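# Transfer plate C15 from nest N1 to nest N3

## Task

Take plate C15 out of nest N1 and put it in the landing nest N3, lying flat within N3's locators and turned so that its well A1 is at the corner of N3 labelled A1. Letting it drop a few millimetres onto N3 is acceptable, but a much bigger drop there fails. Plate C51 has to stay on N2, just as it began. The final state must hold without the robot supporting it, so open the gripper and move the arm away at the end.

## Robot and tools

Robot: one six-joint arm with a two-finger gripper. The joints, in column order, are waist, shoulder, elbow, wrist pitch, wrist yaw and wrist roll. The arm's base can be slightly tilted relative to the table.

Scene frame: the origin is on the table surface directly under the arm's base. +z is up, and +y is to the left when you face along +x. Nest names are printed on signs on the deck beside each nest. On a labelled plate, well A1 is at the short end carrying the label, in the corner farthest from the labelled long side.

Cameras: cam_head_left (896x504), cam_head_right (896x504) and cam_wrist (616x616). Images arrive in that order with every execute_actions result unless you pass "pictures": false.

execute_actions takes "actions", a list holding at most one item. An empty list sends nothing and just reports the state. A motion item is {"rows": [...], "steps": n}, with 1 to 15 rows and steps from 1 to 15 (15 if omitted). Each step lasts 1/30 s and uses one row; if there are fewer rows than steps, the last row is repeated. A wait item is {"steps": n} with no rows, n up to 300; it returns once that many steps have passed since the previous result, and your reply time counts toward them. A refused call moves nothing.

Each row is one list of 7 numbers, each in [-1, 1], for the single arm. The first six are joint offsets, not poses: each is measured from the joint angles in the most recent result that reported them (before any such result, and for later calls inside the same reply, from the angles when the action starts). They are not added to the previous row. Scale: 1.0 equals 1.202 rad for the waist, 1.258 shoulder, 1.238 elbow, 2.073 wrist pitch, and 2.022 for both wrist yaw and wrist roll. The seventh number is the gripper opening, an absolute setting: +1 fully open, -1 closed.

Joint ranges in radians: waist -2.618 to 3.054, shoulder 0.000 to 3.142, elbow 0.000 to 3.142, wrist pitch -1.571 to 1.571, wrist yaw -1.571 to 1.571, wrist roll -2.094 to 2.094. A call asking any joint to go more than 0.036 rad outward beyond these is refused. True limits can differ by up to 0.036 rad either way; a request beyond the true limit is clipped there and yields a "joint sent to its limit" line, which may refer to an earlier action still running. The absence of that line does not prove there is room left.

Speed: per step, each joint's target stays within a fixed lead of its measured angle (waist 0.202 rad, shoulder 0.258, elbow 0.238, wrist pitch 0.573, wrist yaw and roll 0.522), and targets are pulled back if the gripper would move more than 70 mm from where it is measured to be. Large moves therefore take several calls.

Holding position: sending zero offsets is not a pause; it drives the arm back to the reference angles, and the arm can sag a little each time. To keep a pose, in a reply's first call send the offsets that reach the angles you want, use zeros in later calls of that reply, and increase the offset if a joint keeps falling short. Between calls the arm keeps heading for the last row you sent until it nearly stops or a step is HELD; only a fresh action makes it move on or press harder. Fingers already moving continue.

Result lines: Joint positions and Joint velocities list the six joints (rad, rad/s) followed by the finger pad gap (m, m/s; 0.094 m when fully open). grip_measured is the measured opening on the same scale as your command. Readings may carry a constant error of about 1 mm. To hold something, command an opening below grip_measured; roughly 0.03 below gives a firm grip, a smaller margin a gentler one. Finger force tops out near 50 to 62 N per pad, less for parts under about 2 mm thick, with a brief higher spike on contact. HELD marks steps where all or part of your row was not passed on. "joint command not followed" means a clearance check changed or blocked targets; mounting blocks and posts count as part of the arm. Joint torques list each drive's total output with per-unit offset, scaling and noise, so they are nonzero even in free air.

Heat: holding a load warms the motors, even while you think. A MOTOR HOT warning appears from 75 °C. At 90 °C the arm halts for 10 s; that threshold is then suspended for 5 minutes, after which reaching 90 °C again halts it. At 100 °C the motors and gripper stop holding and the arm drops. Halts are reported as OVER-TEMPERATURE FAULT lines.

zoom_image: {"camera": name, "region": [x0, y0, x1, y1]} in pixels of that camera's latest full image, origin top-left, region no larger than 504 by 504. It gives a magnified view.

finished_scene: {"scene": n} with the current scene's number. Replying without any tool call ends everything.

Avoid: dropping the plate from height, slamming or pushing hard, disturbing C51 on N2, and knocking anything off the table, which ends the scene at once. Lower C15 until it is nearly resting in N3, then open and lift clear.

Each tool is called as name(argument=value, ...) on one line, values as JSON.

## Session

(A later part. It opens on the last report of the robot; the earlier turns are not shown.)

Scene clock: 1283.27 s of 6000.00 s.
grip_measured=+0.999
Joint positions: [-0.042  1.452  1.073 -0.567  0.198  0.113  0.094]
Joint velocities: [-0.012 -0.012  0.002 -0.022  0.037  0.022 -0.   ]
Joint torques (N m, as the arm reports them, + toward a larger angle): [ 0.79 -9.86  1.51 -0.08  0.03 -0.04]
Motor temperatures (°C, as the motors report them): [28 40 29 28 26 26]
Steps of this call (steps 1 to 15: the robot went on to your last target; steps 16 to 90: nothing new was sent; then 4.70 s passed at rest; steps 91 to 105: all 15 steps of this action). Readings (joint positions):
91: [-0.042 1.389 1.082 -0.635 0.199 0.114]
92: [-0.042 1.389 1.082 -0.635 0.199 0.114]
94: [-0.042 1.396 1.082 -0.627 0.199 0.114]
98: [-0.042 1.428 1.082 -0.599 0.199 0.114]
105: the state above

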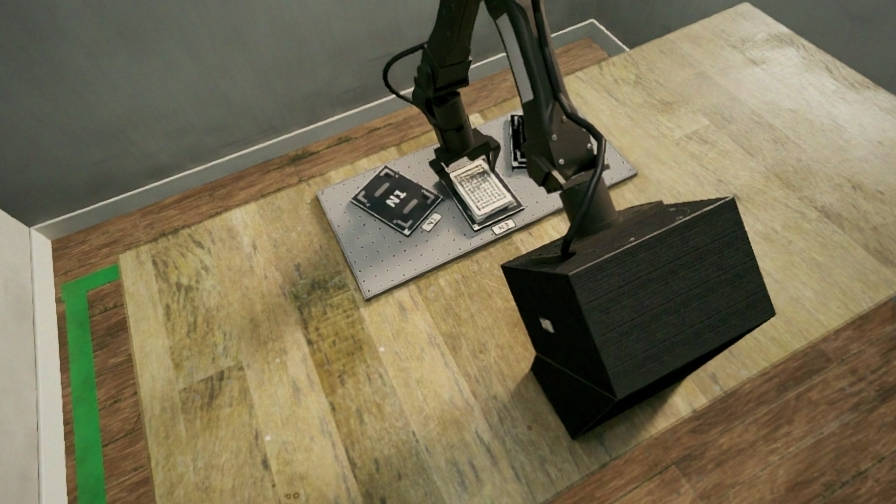

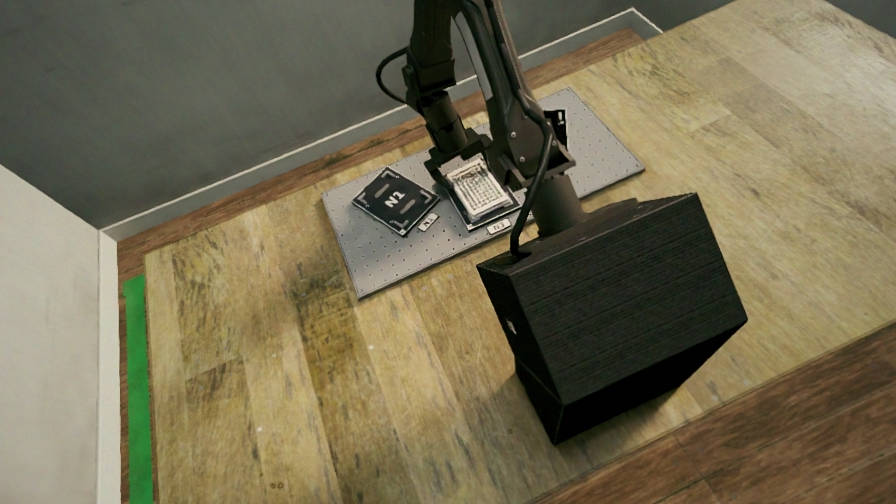

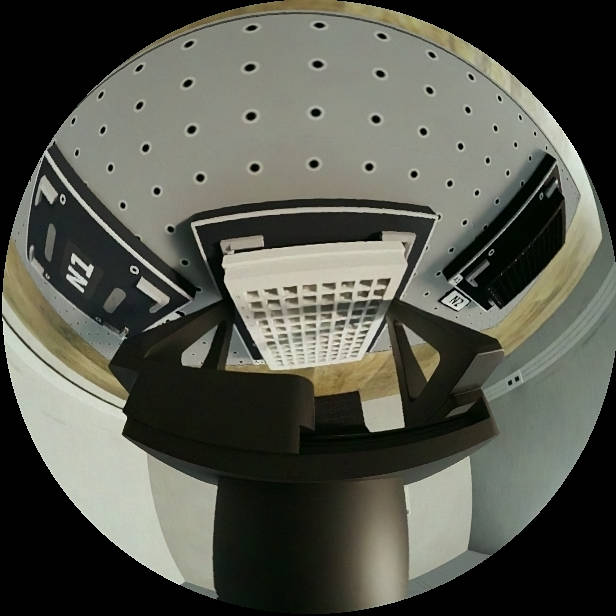

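execute_actions(actions=[{"rows":[[0,-0.004,0,0,0.003,0,1],[0,-0.004,0,0,0.006,0,1],[0,-0.004,0,0,0.009,0,1],[0,-0.004,0,0,0.012,0,1],[0,-0.004,0,0,0.015,0,1],[0,-0.004,0,0,0.018,0,1],[0,-0.004,0,0,0.021,0,1],[0,-0.004,0,0,0.024,0,1],[0,-0.004,0,0,0.027,0,1],[0,-0.004,0,0,0.03,0,1]]}])

zoom_image(camera="cam_head_left", region=[420,130,550,250])

zoom_image(camera="cam_wrist", region=[160,180,460,380])

Scene clock: 1298.10 s of 6000.00 s.
grip_measured=+0.999
Joint positions: [-0.042  1.452  1.073 -0.568  0.201  0.113  0.094]
Joint velocities: [ 0.002 -0.002  0.012  0.007  0.051  0.007 -0.001]
Joint torques (N m, as the arm reports them, + toward a larger angle): [  0.76 -10.48   2.47  -0.51   0.48   0.03]
Motor temperatures (°C, as the motors report them): [28 40 28 28 26 26]
Steps of this call (steps 1 to 15: the robot went on to your last target; steps 16 to 90: nothing new was sent; then 11.33 s passed at rest; steps 91 to 105: all 15 steps of this action). Readings (joint positions):
91: [-0.042 1.452 1.073 -0.568 0.198 0.113]
92: [-0.042 1.452 1.073 -0.568 0.198 0.113]
94: [-0.042 1.452 1.073 -0.568 0.199 0.113]
98: [-0.042 1.452 1.073 -0.568 0.200 0.113]
105: the state above

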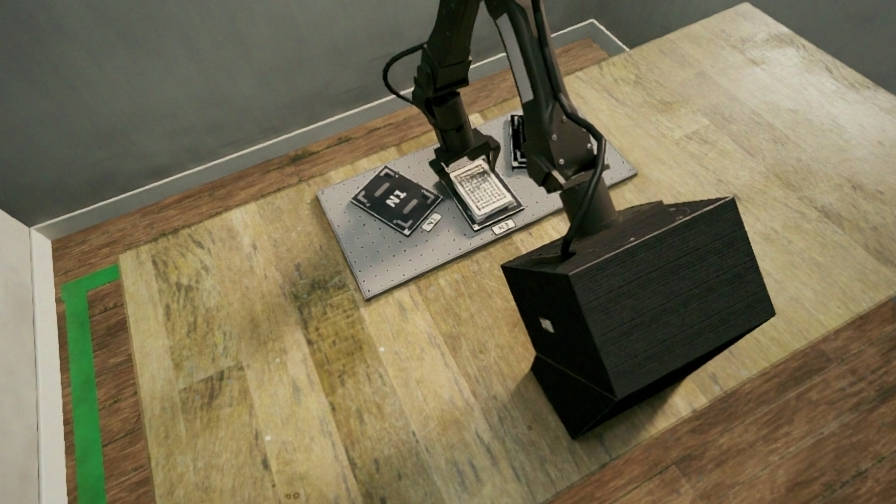

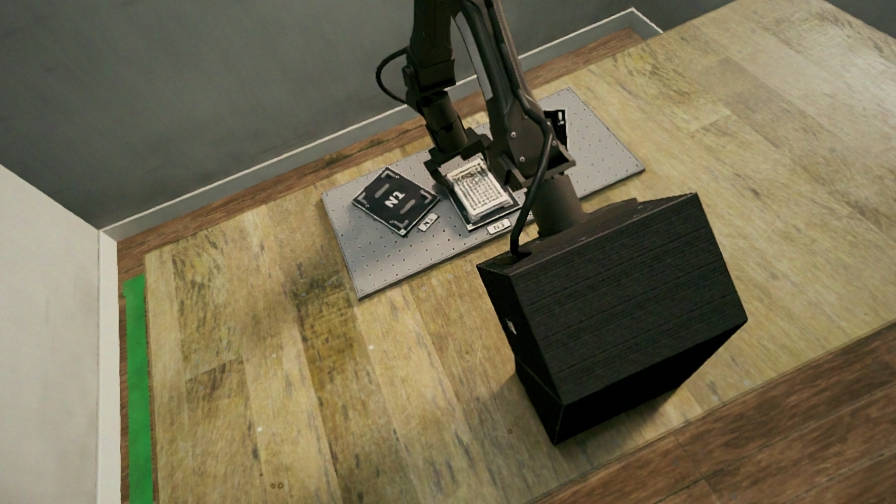

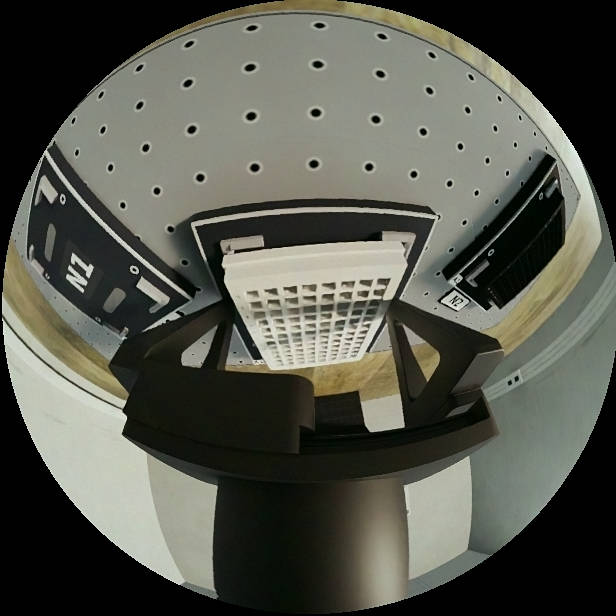

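Region (420, 130, 550, 250) of cam_head_left's 896x504 image, scaled by 3.877, with more detail than that image has; it fills the top 465 rows of this view, and the rest is white.

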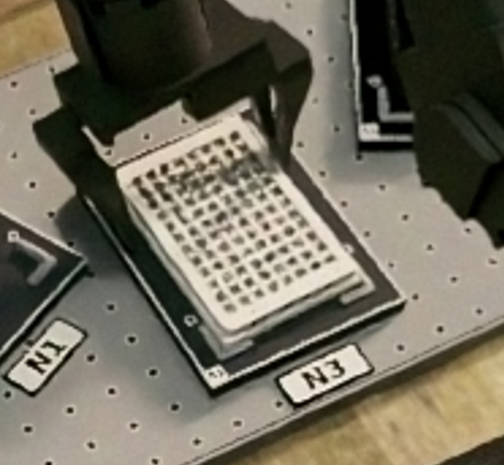

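Region (160, 180, 460, 380) of cam_wrist's 616x616 image, scaled by 1.680, with more detail than that image has.

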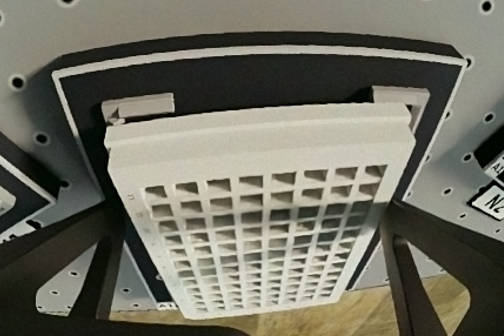

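execute_actions(actions=[{"rows":[[0,-0.004,0,0,0,0,1],[0,-0.004,0,0,-0.004,0,1],[0,-0.004,0,0,-0.008,0,1],[0,-0.004,0,0,-0.012,0,1],[0,-0.004,0,0,-0.016,0,1],[0,-0.004,0,0,-0.020,0,1],[0,-0.004,0,0,-0.024,0,1],[0,-0.004,0,0,-0.028,0,1],[0,-0.004,0,0,-0.032,0,1],[0,-0.004,0,0,-0.036,0,1],[0,-0.004,0,0,-0.040,0,1],[0,-0.004,0,0,-0.044,0,1],[0,-0.004,0,0,-0.046,0,1]]}])

zoom_image(camera="cam_head_left", region=[420,130,550,250])

zoom_image(camera="cam_wrist", region=[160,180,460,380])

Scene clock: 1334.67 s of 6000.00 s.
grip_measured=+1.000
Joint positions: [-0.044  1.452  1.073 -0.568  0.178  0.112  0.094]
Joint velocities: [-0.022  0.012  0.002 -0.066  0.022  0.022 -0.001]
Joint torques (N m, as the arm reports them, + toward a larger angle): [  0.71 -10.64   2.55  -0.49  -0.52   0.01]
Motor temperatures (°C, as the motors report them): [28 40 29 28 26 26]
Steps of this call (steps 1 to 15: the robot went on to your last target; steps 16 to 90: nothing new was sent; then 33.07 s passed at rest; steps 91 to 105: all 15 steps of this action). Readings (joint positions):
91: [-0.042 1.452 1.073 -0.568 0.199 0.113]
92: [-0.042 1.452 1.073 -0.568 0.198 0.113]
94: [-0.042 1.452 1.073 -0.568 0.197 0.113]
98: [-0.042 1.452 1.073 -0.568 0.186 0.113]
105: the state above

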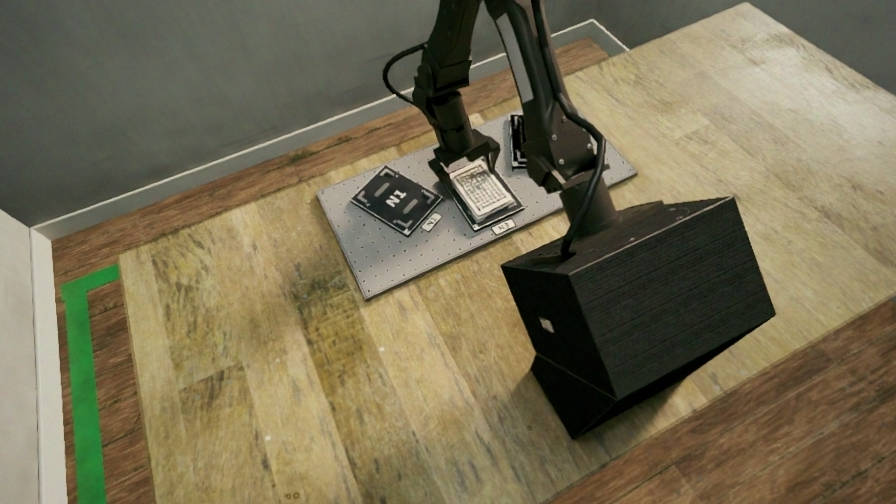

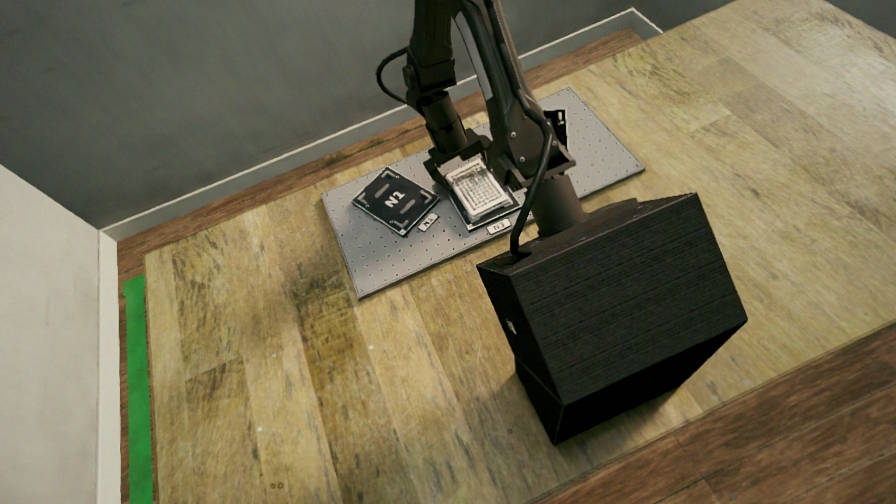

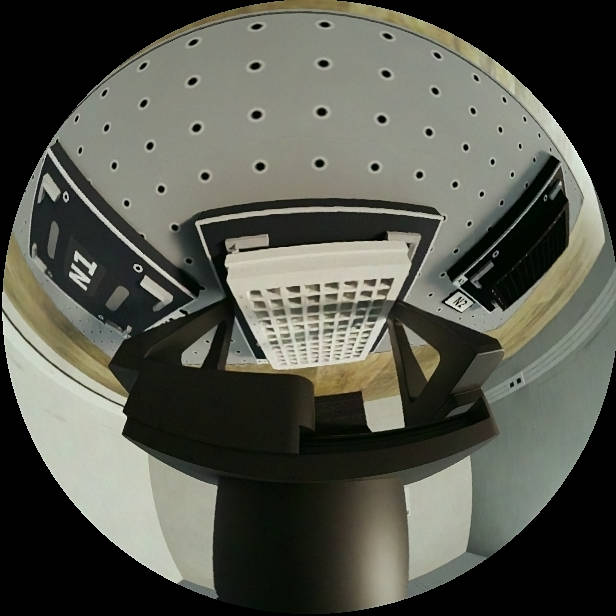

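Region (420, 130, 550, 250) of cam_head_left's 896x504 image, scaled by 3.877, with more detail than that image has; it fills the top 465 rows of this view, and the rest is white.

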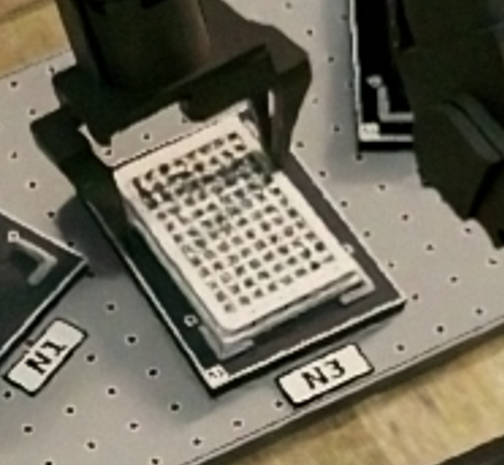

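Region (160, 180, 460, 380) of cam_wrist's 616x616 image, scaled by 1.680, with more detail than that image has.

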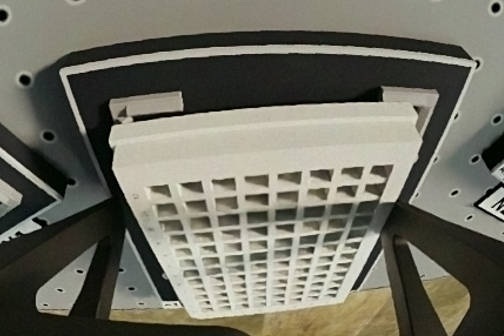

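execute_actions(actions=[{"rows":[[0,0,0,0,0.006,0,1],[0,-0.01,0,0,0.009,0,1],[0,-0.02,0.002,-0.013,0.009,0,1],[0,-0.04,0.005,-0.026,0.009,0,1],[0,-0.06,0.008,-0.04,0.009,0,1],[0,-0.08,0.011,-0.055,0.009,0,1],[0,-0.10,0.014,-0.07,0.009,0,1],[0,-0.13,0.017,-0.085,0.009,0,1],[0,-0.16,0.02,-0.10,0.009,0,1],[0,-0.19,0.023,-0.115,0.009,0,1],[0,-0.22,0.026,-0.13,0.009,0,1],[0,-0.25,0.03,-0.145,0.009,0,1],[0,-0.28,0.03,-0.16,0.009,0,1],[0,-0.31,0.03,-0.17,0.009,0,1],[0,-0.34,0.03,-0.18,0.009,0,1]]}], pictures=false)

execute_actions(actions=[{"steps":25}])

zoom_image(camera="cam_head_left", region=[420,110,580,250])

Scene clock: 1343.83 s of 6000.00 s.
grip_measured=+1.000
Joint positions: [-0.045  1.112  1.085 -0.818  0.185  0.111  0.094]
Joint velocities: [-0.007 -1.175  0.046 -0.637  0.037 -0.007  0.   ]
Joint torques (N m, as the arm reports them, + toward a larger angle): [  0.67 -10.64   5.58  -0.55   0.13   0.  ]
Motor temperatures (°C, as the motors report them): [28 41 29 28 26 26]
Steps of this call (steps 1 to 15: the robot went on to your last target; steps 16 to 90: nothing new was sent; then 5.67 s passed at rest; steps 91 to 105: all 15 steps of this action). Readings (joint positions):
91: [-0.045 1.452 1.073 -0.568 0.179 0.111]
92: [-0.045 1.452 1.073 -0.568 0.181 0.111]
94: [-0.045 1.449 1.073 -0.574 0.182 0.111]
98: [-0.045 1.384 1.073 -0.643 0.183 0.111]
105: the state above

Scene clock: 1344.67 s of 6000.00 s.
grip_measured=+1.000
Joint positions: [-0.045  1.024  1.1   -0.931  0.188  0.111  0.094]
Joint velocities: [-0.007  0.022 -0.002  0.037 -0.051 -0.007 -0.002]
Joint torques (N m, as the arm reports them, + toward a larger angle): [ 0.39 -8.81  5.17 -0.4   0.08 -0.02]
Motor temperatures (°C, as the motors report them): [28 40 29 28 26 26]
Steps of this call (steps 1 to 25: the robot went on to your last target). Readings (joint positions):
1: [-0.045 1.075 1.088 -0.840 0.186 0.111]
2: [-0.045 1.047 1.092 -0.859 0.187 0.111]
4: [-0.045 1.022 1.100 -0.882 0.188 0.111]
8: [-0.045 1.024 1.100 -0.912 0.188 0.111]
25: the state above

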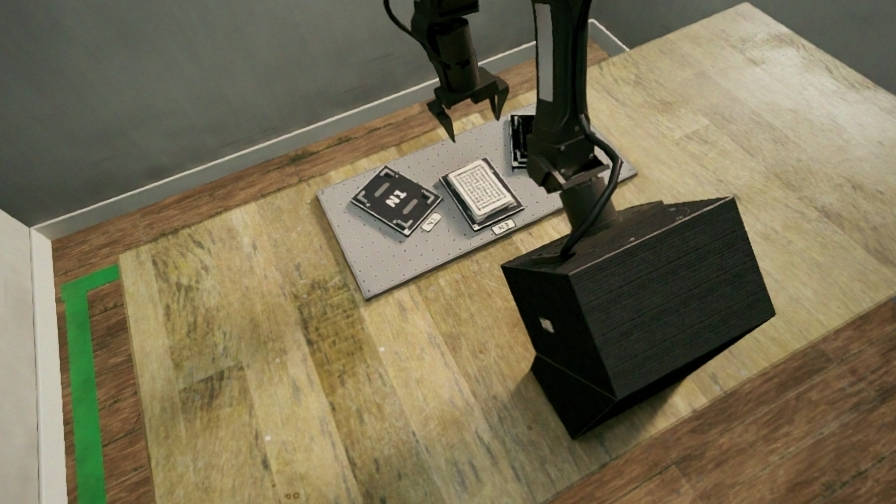

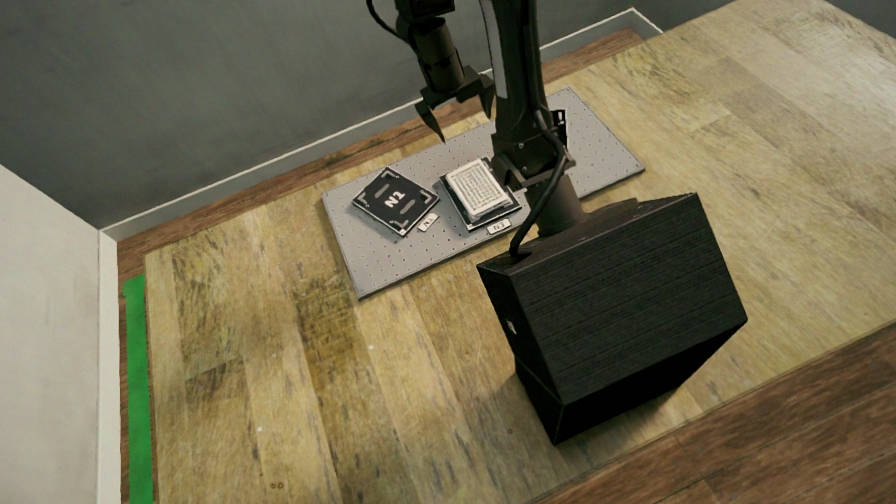

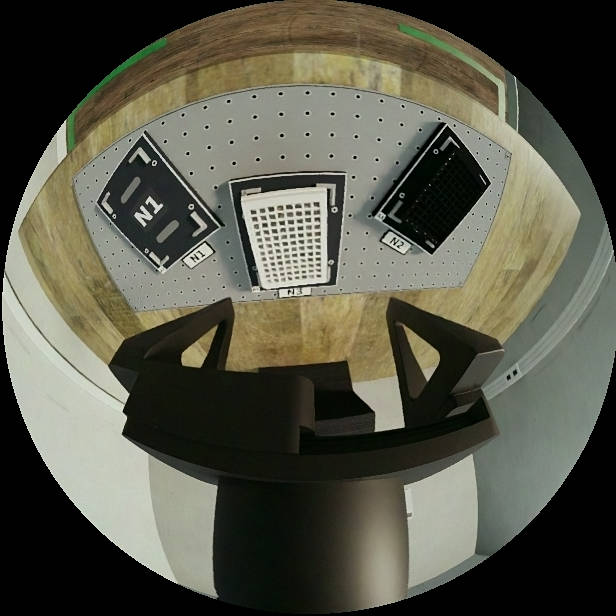

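Region (420, 110, 580, 250) of cam_head_left's 896x504 image, scaled by 3.150, with more detail than that image has; it fills the top 441 rows of this view, and the rest is white.

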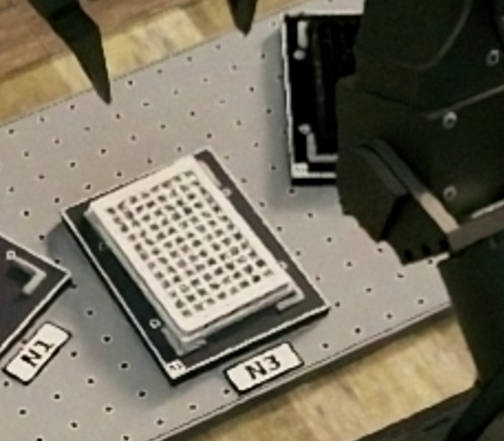

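zoom_image(camera="cam_wrist", region=[215,160,365,300])

zoom_image(camera="cam_head_left", region=[435,150,495,200])

Region (215, 160, 365, 300) of cam_wrist's 616x616 image, scaled by 3.360, with more detail than that image has; it fills the top 470 rows of this view, and the rest is white.

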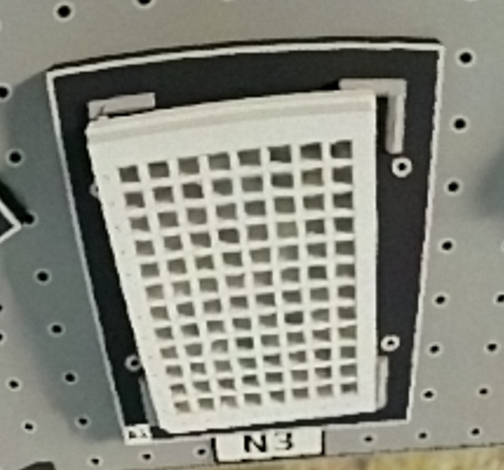

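Region (435, 150, 495, 200) of cam_head_left's 896x504 image, scaled by 8.400, with more detail than that image has.

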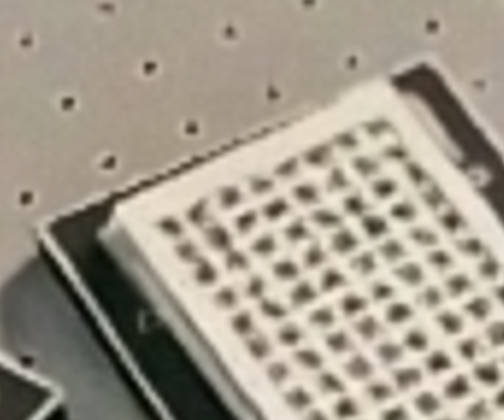

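execute_actions(actions=[{"rows":[[0,0.01,-0.01,0.015,0.002,0,1],[0,0.03,-0.02,0.03,0.003,0,1],[0,0.05,-0.03,0.045,0.004,0.002,1],[0,0.075,-0.04,0.06,0.005,0.003,1],[0,0.10,-0.05,0.075,0.006,0.004,1],[0,0.125,-0.06,0.09,0.007,0.004,1],[0,0.15,-0.07,0.105,0.008,0.004,1],[0,0.175,-0.08,0.12,0.008,0.004,1],[0,0.2,-0.088,0.135,0.008,0.004,1],[0,0.22,-0.094,0.15,0.008,0.004,1],[0,0.235,-0.098,0.165,0.008,0.004,1],[0,0.245,-0.098,0.175,0.008,0.004,1],[0,0.252,-0.098,0.18,0.008,0.004,1]]}], pictures=false)

execute_actions(actions=[{"steps":15}])

Scene clock: 1398.67 s of 6000.00 s.
grip_measured=+1.000
Joint positions: [-0.045  1.356  0.978 -0.644  0.194  0.113  0.094]
Joint velocities: [-0.002  0.139 -0.051  0.3    0.037  0.022  0.001]
Joint torques (N m, as the arm reports them, + toward a larger angle): [  0.55 -11.69   2.9   -0.29   0.09   0.04]
Motor temperatures (°C, as the motors report them): [28 39 30 28 26 26]
Steps of this call (steps 1 to 15: the robot went on to your last target; steps 16 to 90: nothing new was sent; then 50.50 s passed at rest; steps 91 to 105: all 15 steps of this action). Readings (joint positions):
91: [-0.045 1.024 1.100 -0.931 0.188 0.111]
92: [-0.045 1.028 1.099 -0.926 0.188 0.111]
94: [-0.045 1.051 1.092 -0.896 0.189 0.112]
98: [-0.045 1.171 1.050 -0.796 0.193 0.113]
105: the state above

Scene clock: 1399.17 s of 6000.00 s.
grip_measured=+1.000
Joint positions: [-0.045  1.357  0.977 -0.575  0.195  0.113  0.094]
Joint velocities: [ 0.002 -0.002 -0.007 -0.066 -0.022  0.037 -0.   ]
Joint torques (N m, as the arm reports them, + toward a larger angle): [  0.63 -11.04   2.74  -0.35   0.1    0.03]
Motor temperatures (°C, as the motors report them): [28 39 30 28 26 26]
Steps of this call (steps 1 to 15: the robot went on to your last target). Readings (joint positions):
1: [-0.045 1.358 0.977 -0.635 0.194 0.113]
2: [-0.045 1.358 0.977 -0.624 0.194 0.113]
4: [-0.045 1.357 0.977 -0.602 0.194 0.113]
8: [-0.045 1.357 0.977 -0.584 0.195 0.113]
15: the state above

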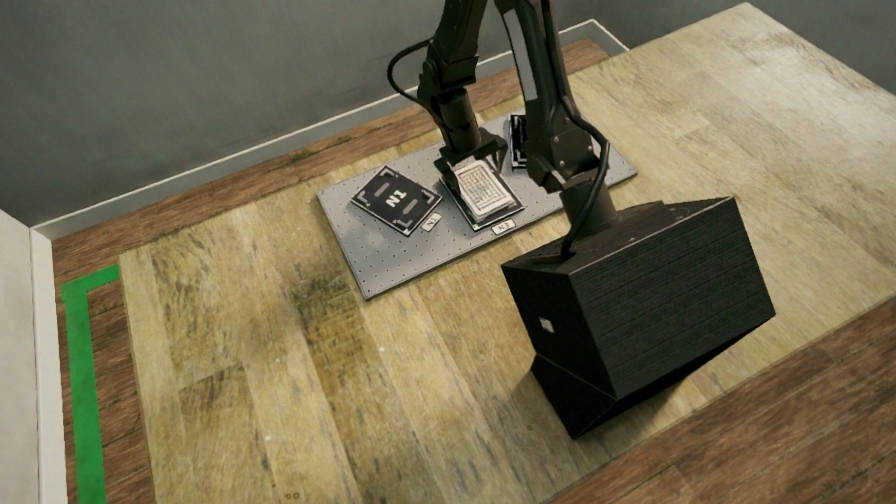

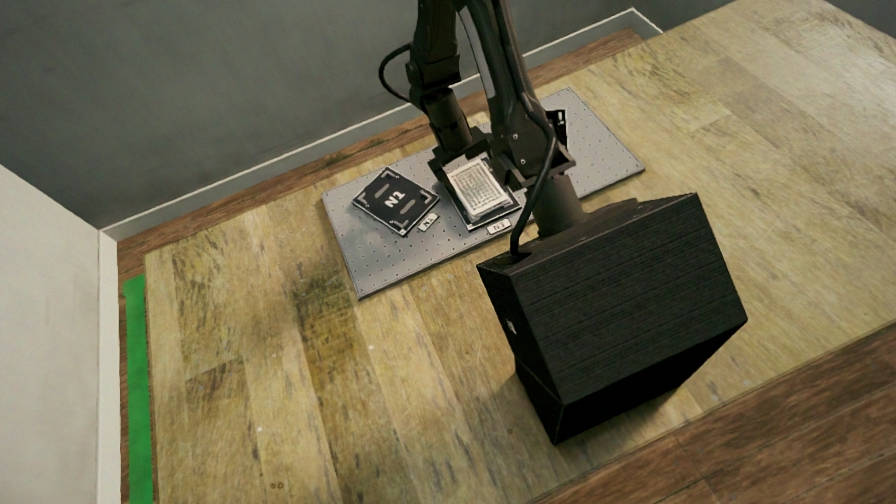

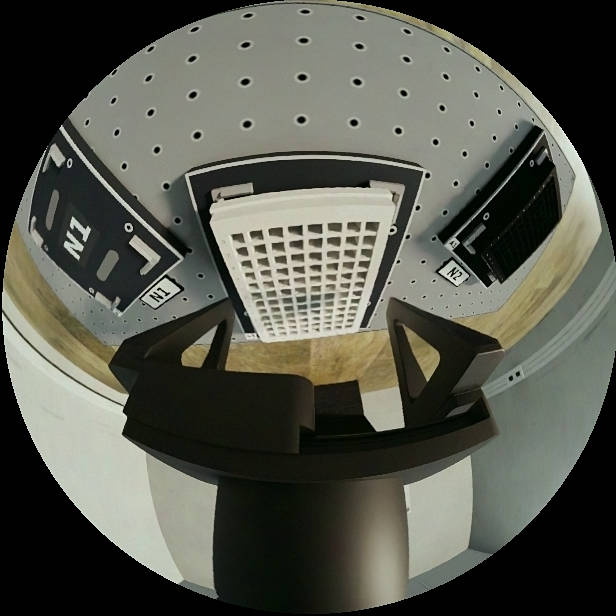

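execute_actions(actions=[{"rows":[[0,0.004,-0.001,0.005,0.002,0,1],[0,0.009,-0.003,0.01,0.004,0,1],[0,0.014,-0.005,0.015,0.005,0,1],[0,0.019,-0.007,0.02,0.006,0,1],[0,0.024,-0.009,0.025,0.006,0,1],[0,0.029,-0.011,0.03,0.006,0,1],[0,0.034,-0.013,0.035,0.006,0,1],[0,0.039,-0.014,0.039,0.006,0,1],[0,0.043,-0.014,0.041,0.006,0,1]]}], pictures=false)

execute_actions(actions=[{"rows":[[0,0,0,0,0,0,0.95],[0,0,0,0,0,0,0.9],[0,0,0,0,0,0,0.87],[0,0,0,0,0,0,0.84],[0,0,0,0,0,0,0.81],[0,0,0,0,0,0,0.78],[0,0,0,0,0,0,0.76],[0,0,0,0,0,0,0.74],[0,0,0,0,0,0,0.72],[0,0,0,0,0,0,0.70]]}])

zoom_image(camera="cam_head_left", region=[420,130,550,250])

Scene clock: 1419.97 s of 6000.00 s.
grip_measured=+1.000
Joint positions: [-0.045  1.41   0.977 -0.515  0.196  0.113  0.094]
Joint velocities: [-0.007  0.012 -0.007  0.007  0.007  0.007 -0.   ]
Joint torques (N m, as the arm reports them, + toward a larger angle): [ 0.57 -9.21  0.98 -0.43  0.14  0.05]
Motor temperatures (°C, as the motors report them): [28 40 29 28 26 26]
Steps of this call (steps 1 to 15: the robot went on to your last target; steps 16 to 90: nothing new was sent; then 17.30 s passed at rest; steps 91 to 105: all 15 steps of this action). Readings (joint positions):
91: [-0.045 1.357 0.977 -0.574 0.195 0.113]
92: [-0.045 1.357 0.977 -0.574 0.195 0.113]
94: [-0.045 1.361 0.977 -0.569 0.195 0.113]
98: [-0.045 1.388 0.977 -0.542 0.196 0.113]
105: the state above

Scene clock: 1420.47 s of 6000.00 s.
grip_measured=+0.722
Joint positions: [-0.045  1.41   0.977 -0.514  0.198  0.113  0.081]
Joint velocities: [-0.007  0.007 -0.002 -0.066  0.007  0.081 -0.   ]
Joint torques (N m, as the arm reports them, + toward a larger angle): [ 0.68 -9.53  2.2  -0.55  0.   -0.01]
Motor temperatures (°C, as the motors report them): [28 40 29 28 26 26]
Steps of this call (steps 1 to 15: all 15 steps of this action). Readings (joint positions):
1: [-0.045 1.410 0.977 -0.514 0.196 0.113]
2: [-0.045 1.410 0.977 -0.514 0.196 0.113]
4: [-0.045 1.410 0.977 -0.514 0.196 0.113]
8: [-0.045 1.410 0.977 -0.514 0.198 0.113]
15: the state above

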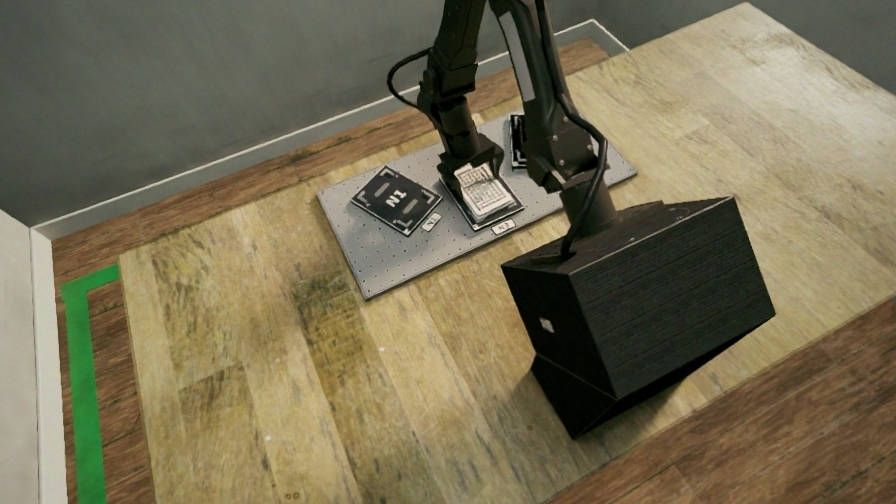

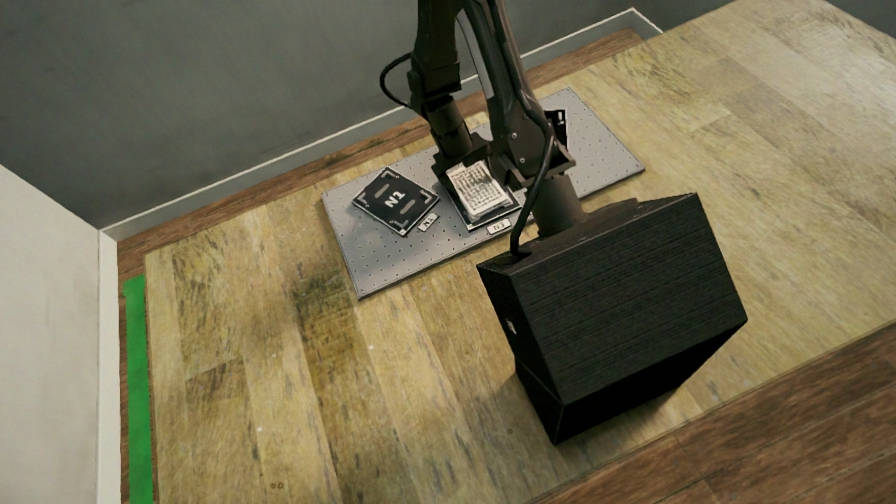

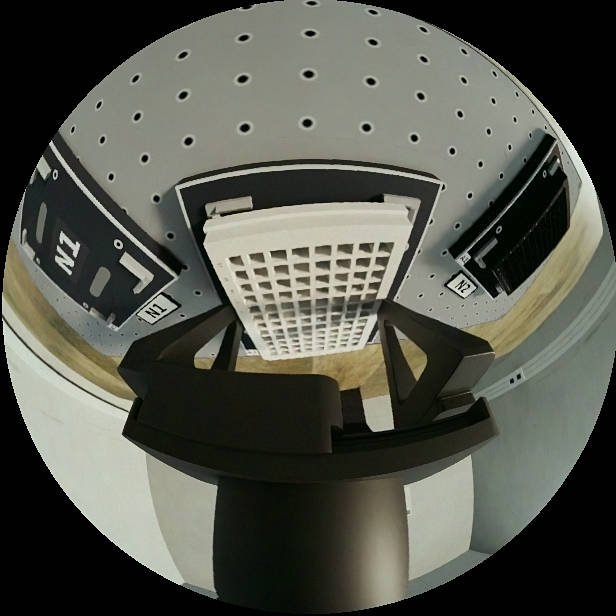

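Region (420, 130, 550, 250) of cam_head_left's 896x504 image, scaled by 3.877, with more detail than that image has; it fills the top 465 rows of this view, and the rest is white.

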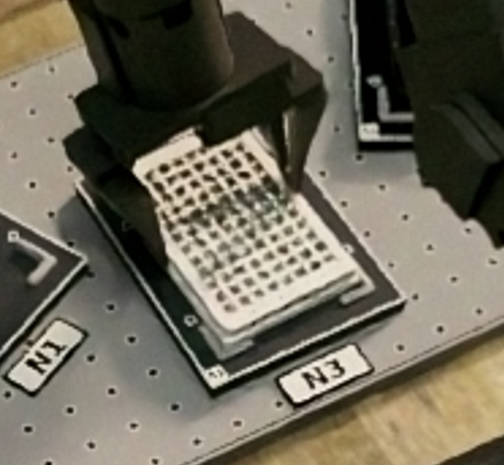

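execute_actions(actions=[{"rows":[[0,-0.005,0,0,0,0,0.68],[0,-0.01,0,0,0,0,0.68],[0,-0.015,0,0,0,0,0.68],[0,-0.02,0,0,0,0,0.68],[0,-0.025,0,0,0,0,0.68],[0,-0.03,0,0,0,0,0.68],[0,-0.033,0,0,0,0,0.68],[0,-0.035,0,0,0,0.003,0.68],[0,-0.035,0,0,0.002,0.006,0.68],[0,-0.035,0,0,0.004,0.009,0.68],[0,-0.035,0,0,0.006,0.012,0.68],[0,-0.035,0,0,0.008,0.015,0.68],[0,-0.035,0,0,0.010,0.018,0.68],[0,-0.035,0,0,0.011,0.020,0.68],[0,-0.035,0,0,0.011,0.022,0.68]]}], pictures=false)

execute_actions(actions=[{"steps":20}])

zoom_image(camera="cam_head_left", region=[420,130,550,250])

zoom_image(camera="cam_wrist", region=[150,140,470,380])

Scene clock: 1433.00 s of 6000.00 s.
grip_measured=+0.722
Joint positions: [-0.045  1.387  0.977 -0.514  0.204  0.134  0.081]
Joint velocities: [-0.007 -0.002  0.012  0.037  0.051  0.168  0.   ]
Joint torques (N m, as the arm reports them, + toward a larger angle): [  0.41 -11.36   2.52  -0.48   0.07   0.08]
Motor temperatures (°C, as the motors report them): [28 40 29 28 26 26]
Steps of this call (steps 1 to 15: the robot went on to your last target; steps 16 to 90: nothing new was sent; then 9.03 s passed at rest; steps 91 to 105: all 15 steps of this action). Readings (joint positions):
91: [-0.045 1.410 0.977 -0.514 0.198 0.113]
92: [-0.045 1.410 0.977 -0.514 0.198 0.113]
94: [-0.045 1.410 0.977 -0.514 0.198 0.113]
98: [-0.045 1.401 0.977 -0.514 0.198 0.113]
105: the state above

Scene clock: 1433.67 s of 6000.00 s.
grip_measured=+0.722
Joint positions: [-0.045  1.387  0.977 -0.514  0.209  0.151  0.081]
Joint velocities: [ 0.017 -0.017 -0.007  0.037  0.11  -0.007  0.   ]
Joint torques (N m, as the arm reports them, + toward a larger angle): [  0.79 -11.54   2.3   -0.5    0.1    0.08]
Motor temperatures (°C, as the motors report them): [28 40 29 28 26 26]
Steps of this call (steps 1 to 20: the robot went on to your last target). Readings (joint positions):
1: [-0.045 1.387 0.977 -0.514 0.205 0.137]
2: [-0.045 1.387 0.977 -0.514 0.206 0.140]
4: [-0.045 1.387 0.977 -0.514 0.207 0.144]
8: [-0.045 1.387 0.977 -0.514 0.208 0.148]
20: the state above

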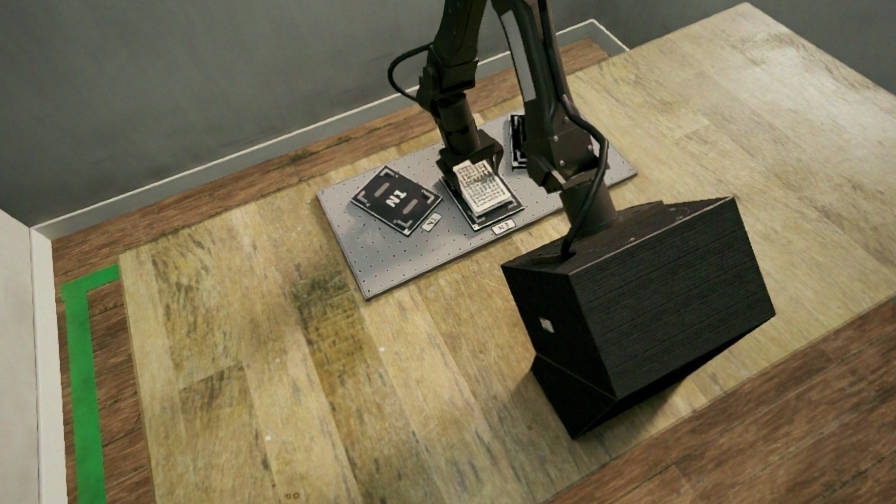

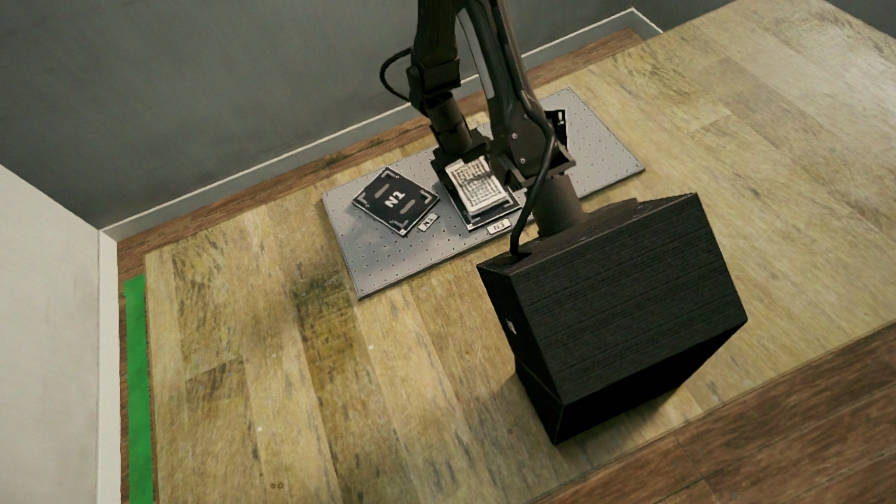

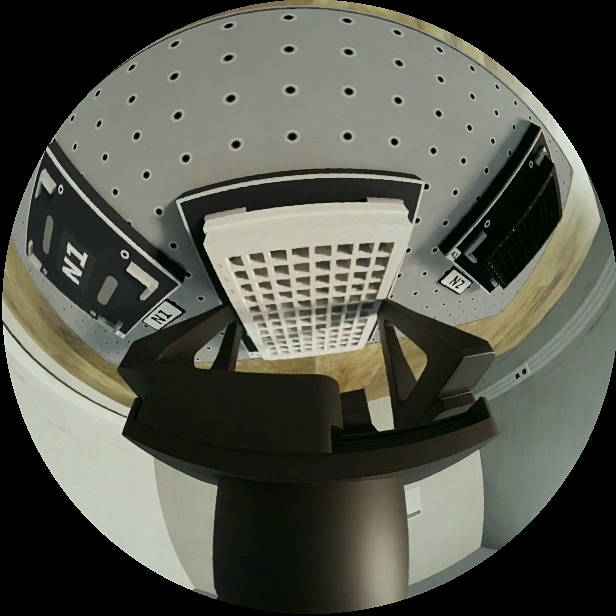

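Region (420, 130, 550, 250) of cam_head_left's 896x504 image, scaled by 3.877, with more detail than that image has; it fills the top 465 rows of this view, and the rest is white.

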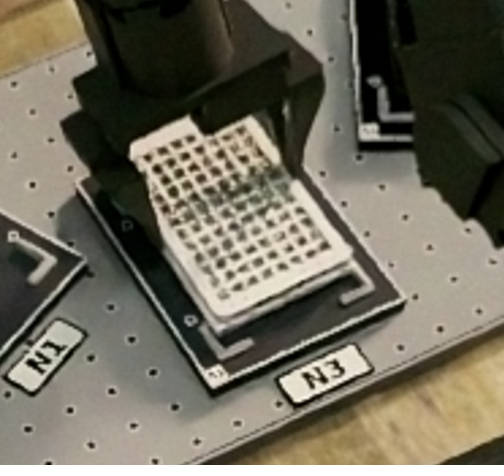

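Region (150, 140, 470, 380) of cam_wrist's 616x616 image, scaled by 1.575, with more detail than that image has; it fills the top 378 rows of this view, and the rest is white.

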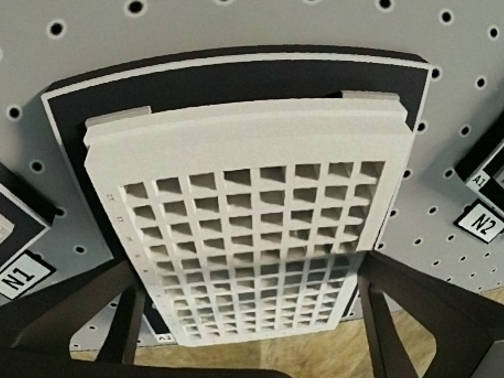

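execute_actions(actions=[{"rows":[[0,0.002,0,0,0,0,0.68],[0,0.004,0,0,0,0,0.68],[0,0.006,0,0,0,0,0.68],[0,0.008,0,0,0,0,0.68],[0,0.010,0,0,0,0,0.68],[0,0.012,0,0,0,0,0.68],[0,0.014,0,0,0,0,0.68],[0,0.016,0,0,0,0,0.68],[0,0.018,0,0,0,0,0.68],[0,0.020,0,0,0,0,0.68],[0,0.022,0,0,0,0,0.68],[0,0.024,0,0,0,0,0.68],[0,0.026,0,0,0,0,0.68]]}])

zoom_image(camera="cam_head_left", region=[420,130,550,250])

zoom_image(camera="cam_wrist", region=[150,140,470,380])

Scene clock: 1444.67 s of 6000.00 s.
grip_measured=+0.722
Joint positions: [-0.045  1.412  0.977 -0.515  0.209  0.151  0.081]
Joint velocities: [-0.002 -0.007  0.002  0.051 -0.051 -0.022 -0.   ]
Joint torques (N m, as the arm reports them, + toward a larger angle): [ 0.46 -8.82  1.93 -0.42  0.02  0.  ]
Motor temperatures (°C, as the motors report them): [28 41 29 28 26 26]
Steps of this call (steps 1 to 15: the robot went on to your last target; steps 16 to 90: nothing new was sent; then 7.50 s passed at rest; steps 91 to 105: all 15 steps of this action). Readings (joint positions):
91: [-0.045 1.387 0.977 -0.514 0.209 0.151]
92: [-0.045 1.387 0.977 -0.514 0.209 0.151]
94: [-0.045 1.387 0.977 -0.514 0.209 0.151]
98: [-0.045 1.395 0.977 -0.514 0.209 0.151]
105: the state above

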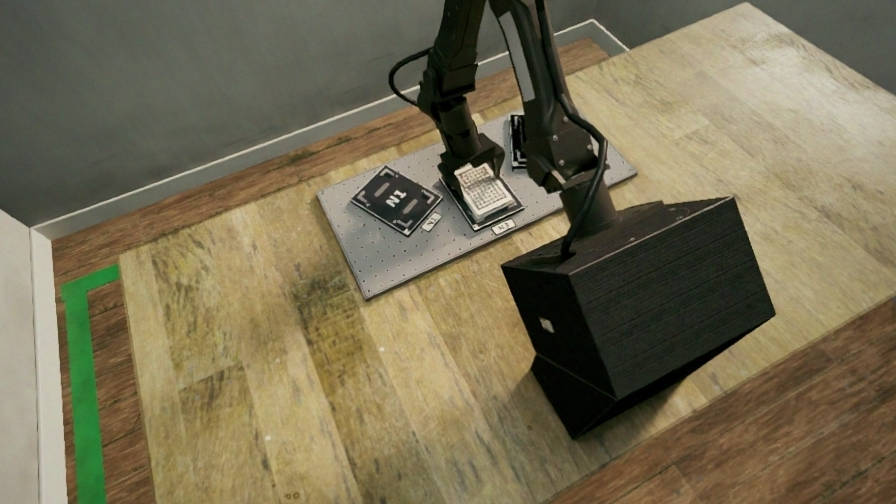

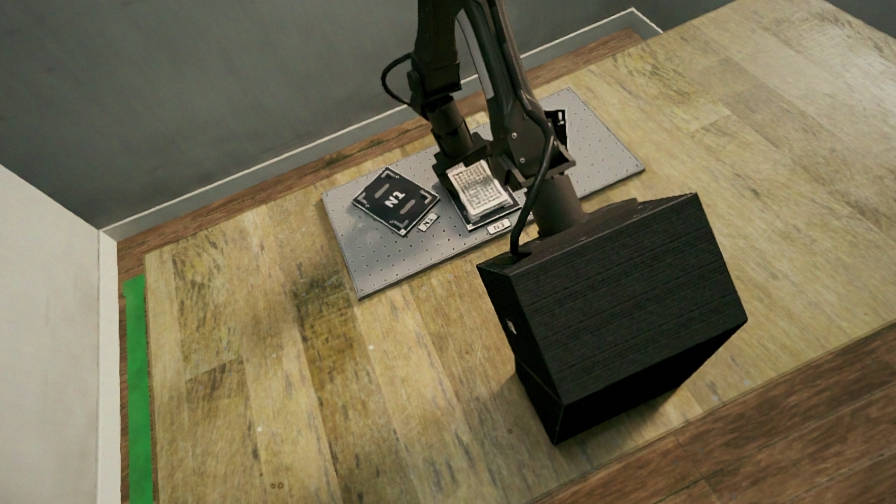

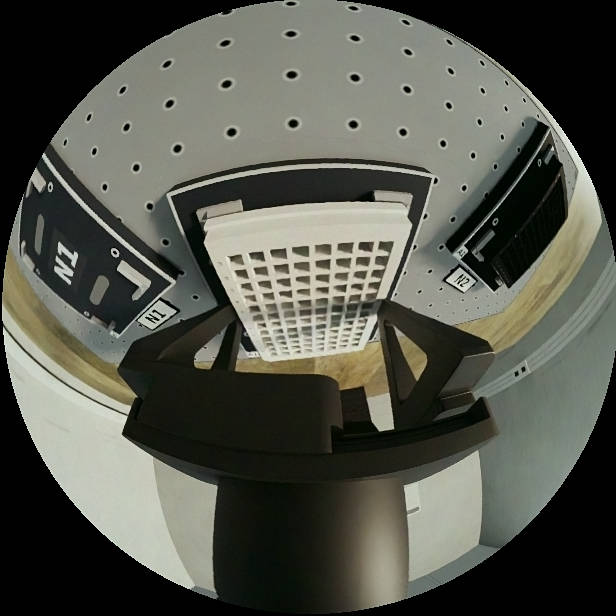

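Region (420, 130, 550, 250) of cam_head_left's 896x504 image, scaled by 3.877, with more detail than that image has; it fills the top 465 rows of this view, and the rest is white.

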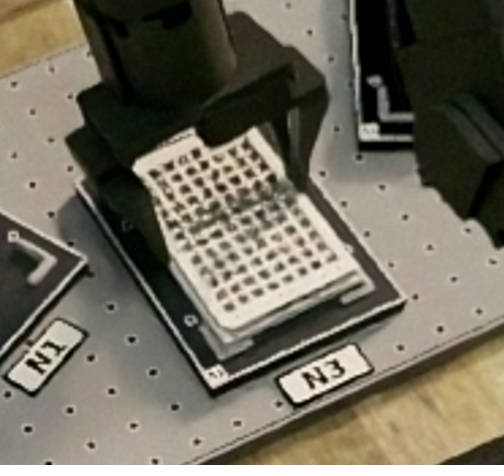

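Region (150, 140, 470, 380) of cam_wrist's 616x616 image, scaled by 1.575, with more detail than that image has; it fills the top 378 rows of this view, and the rest is white.

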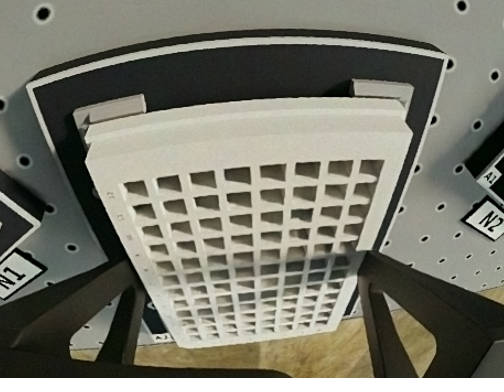

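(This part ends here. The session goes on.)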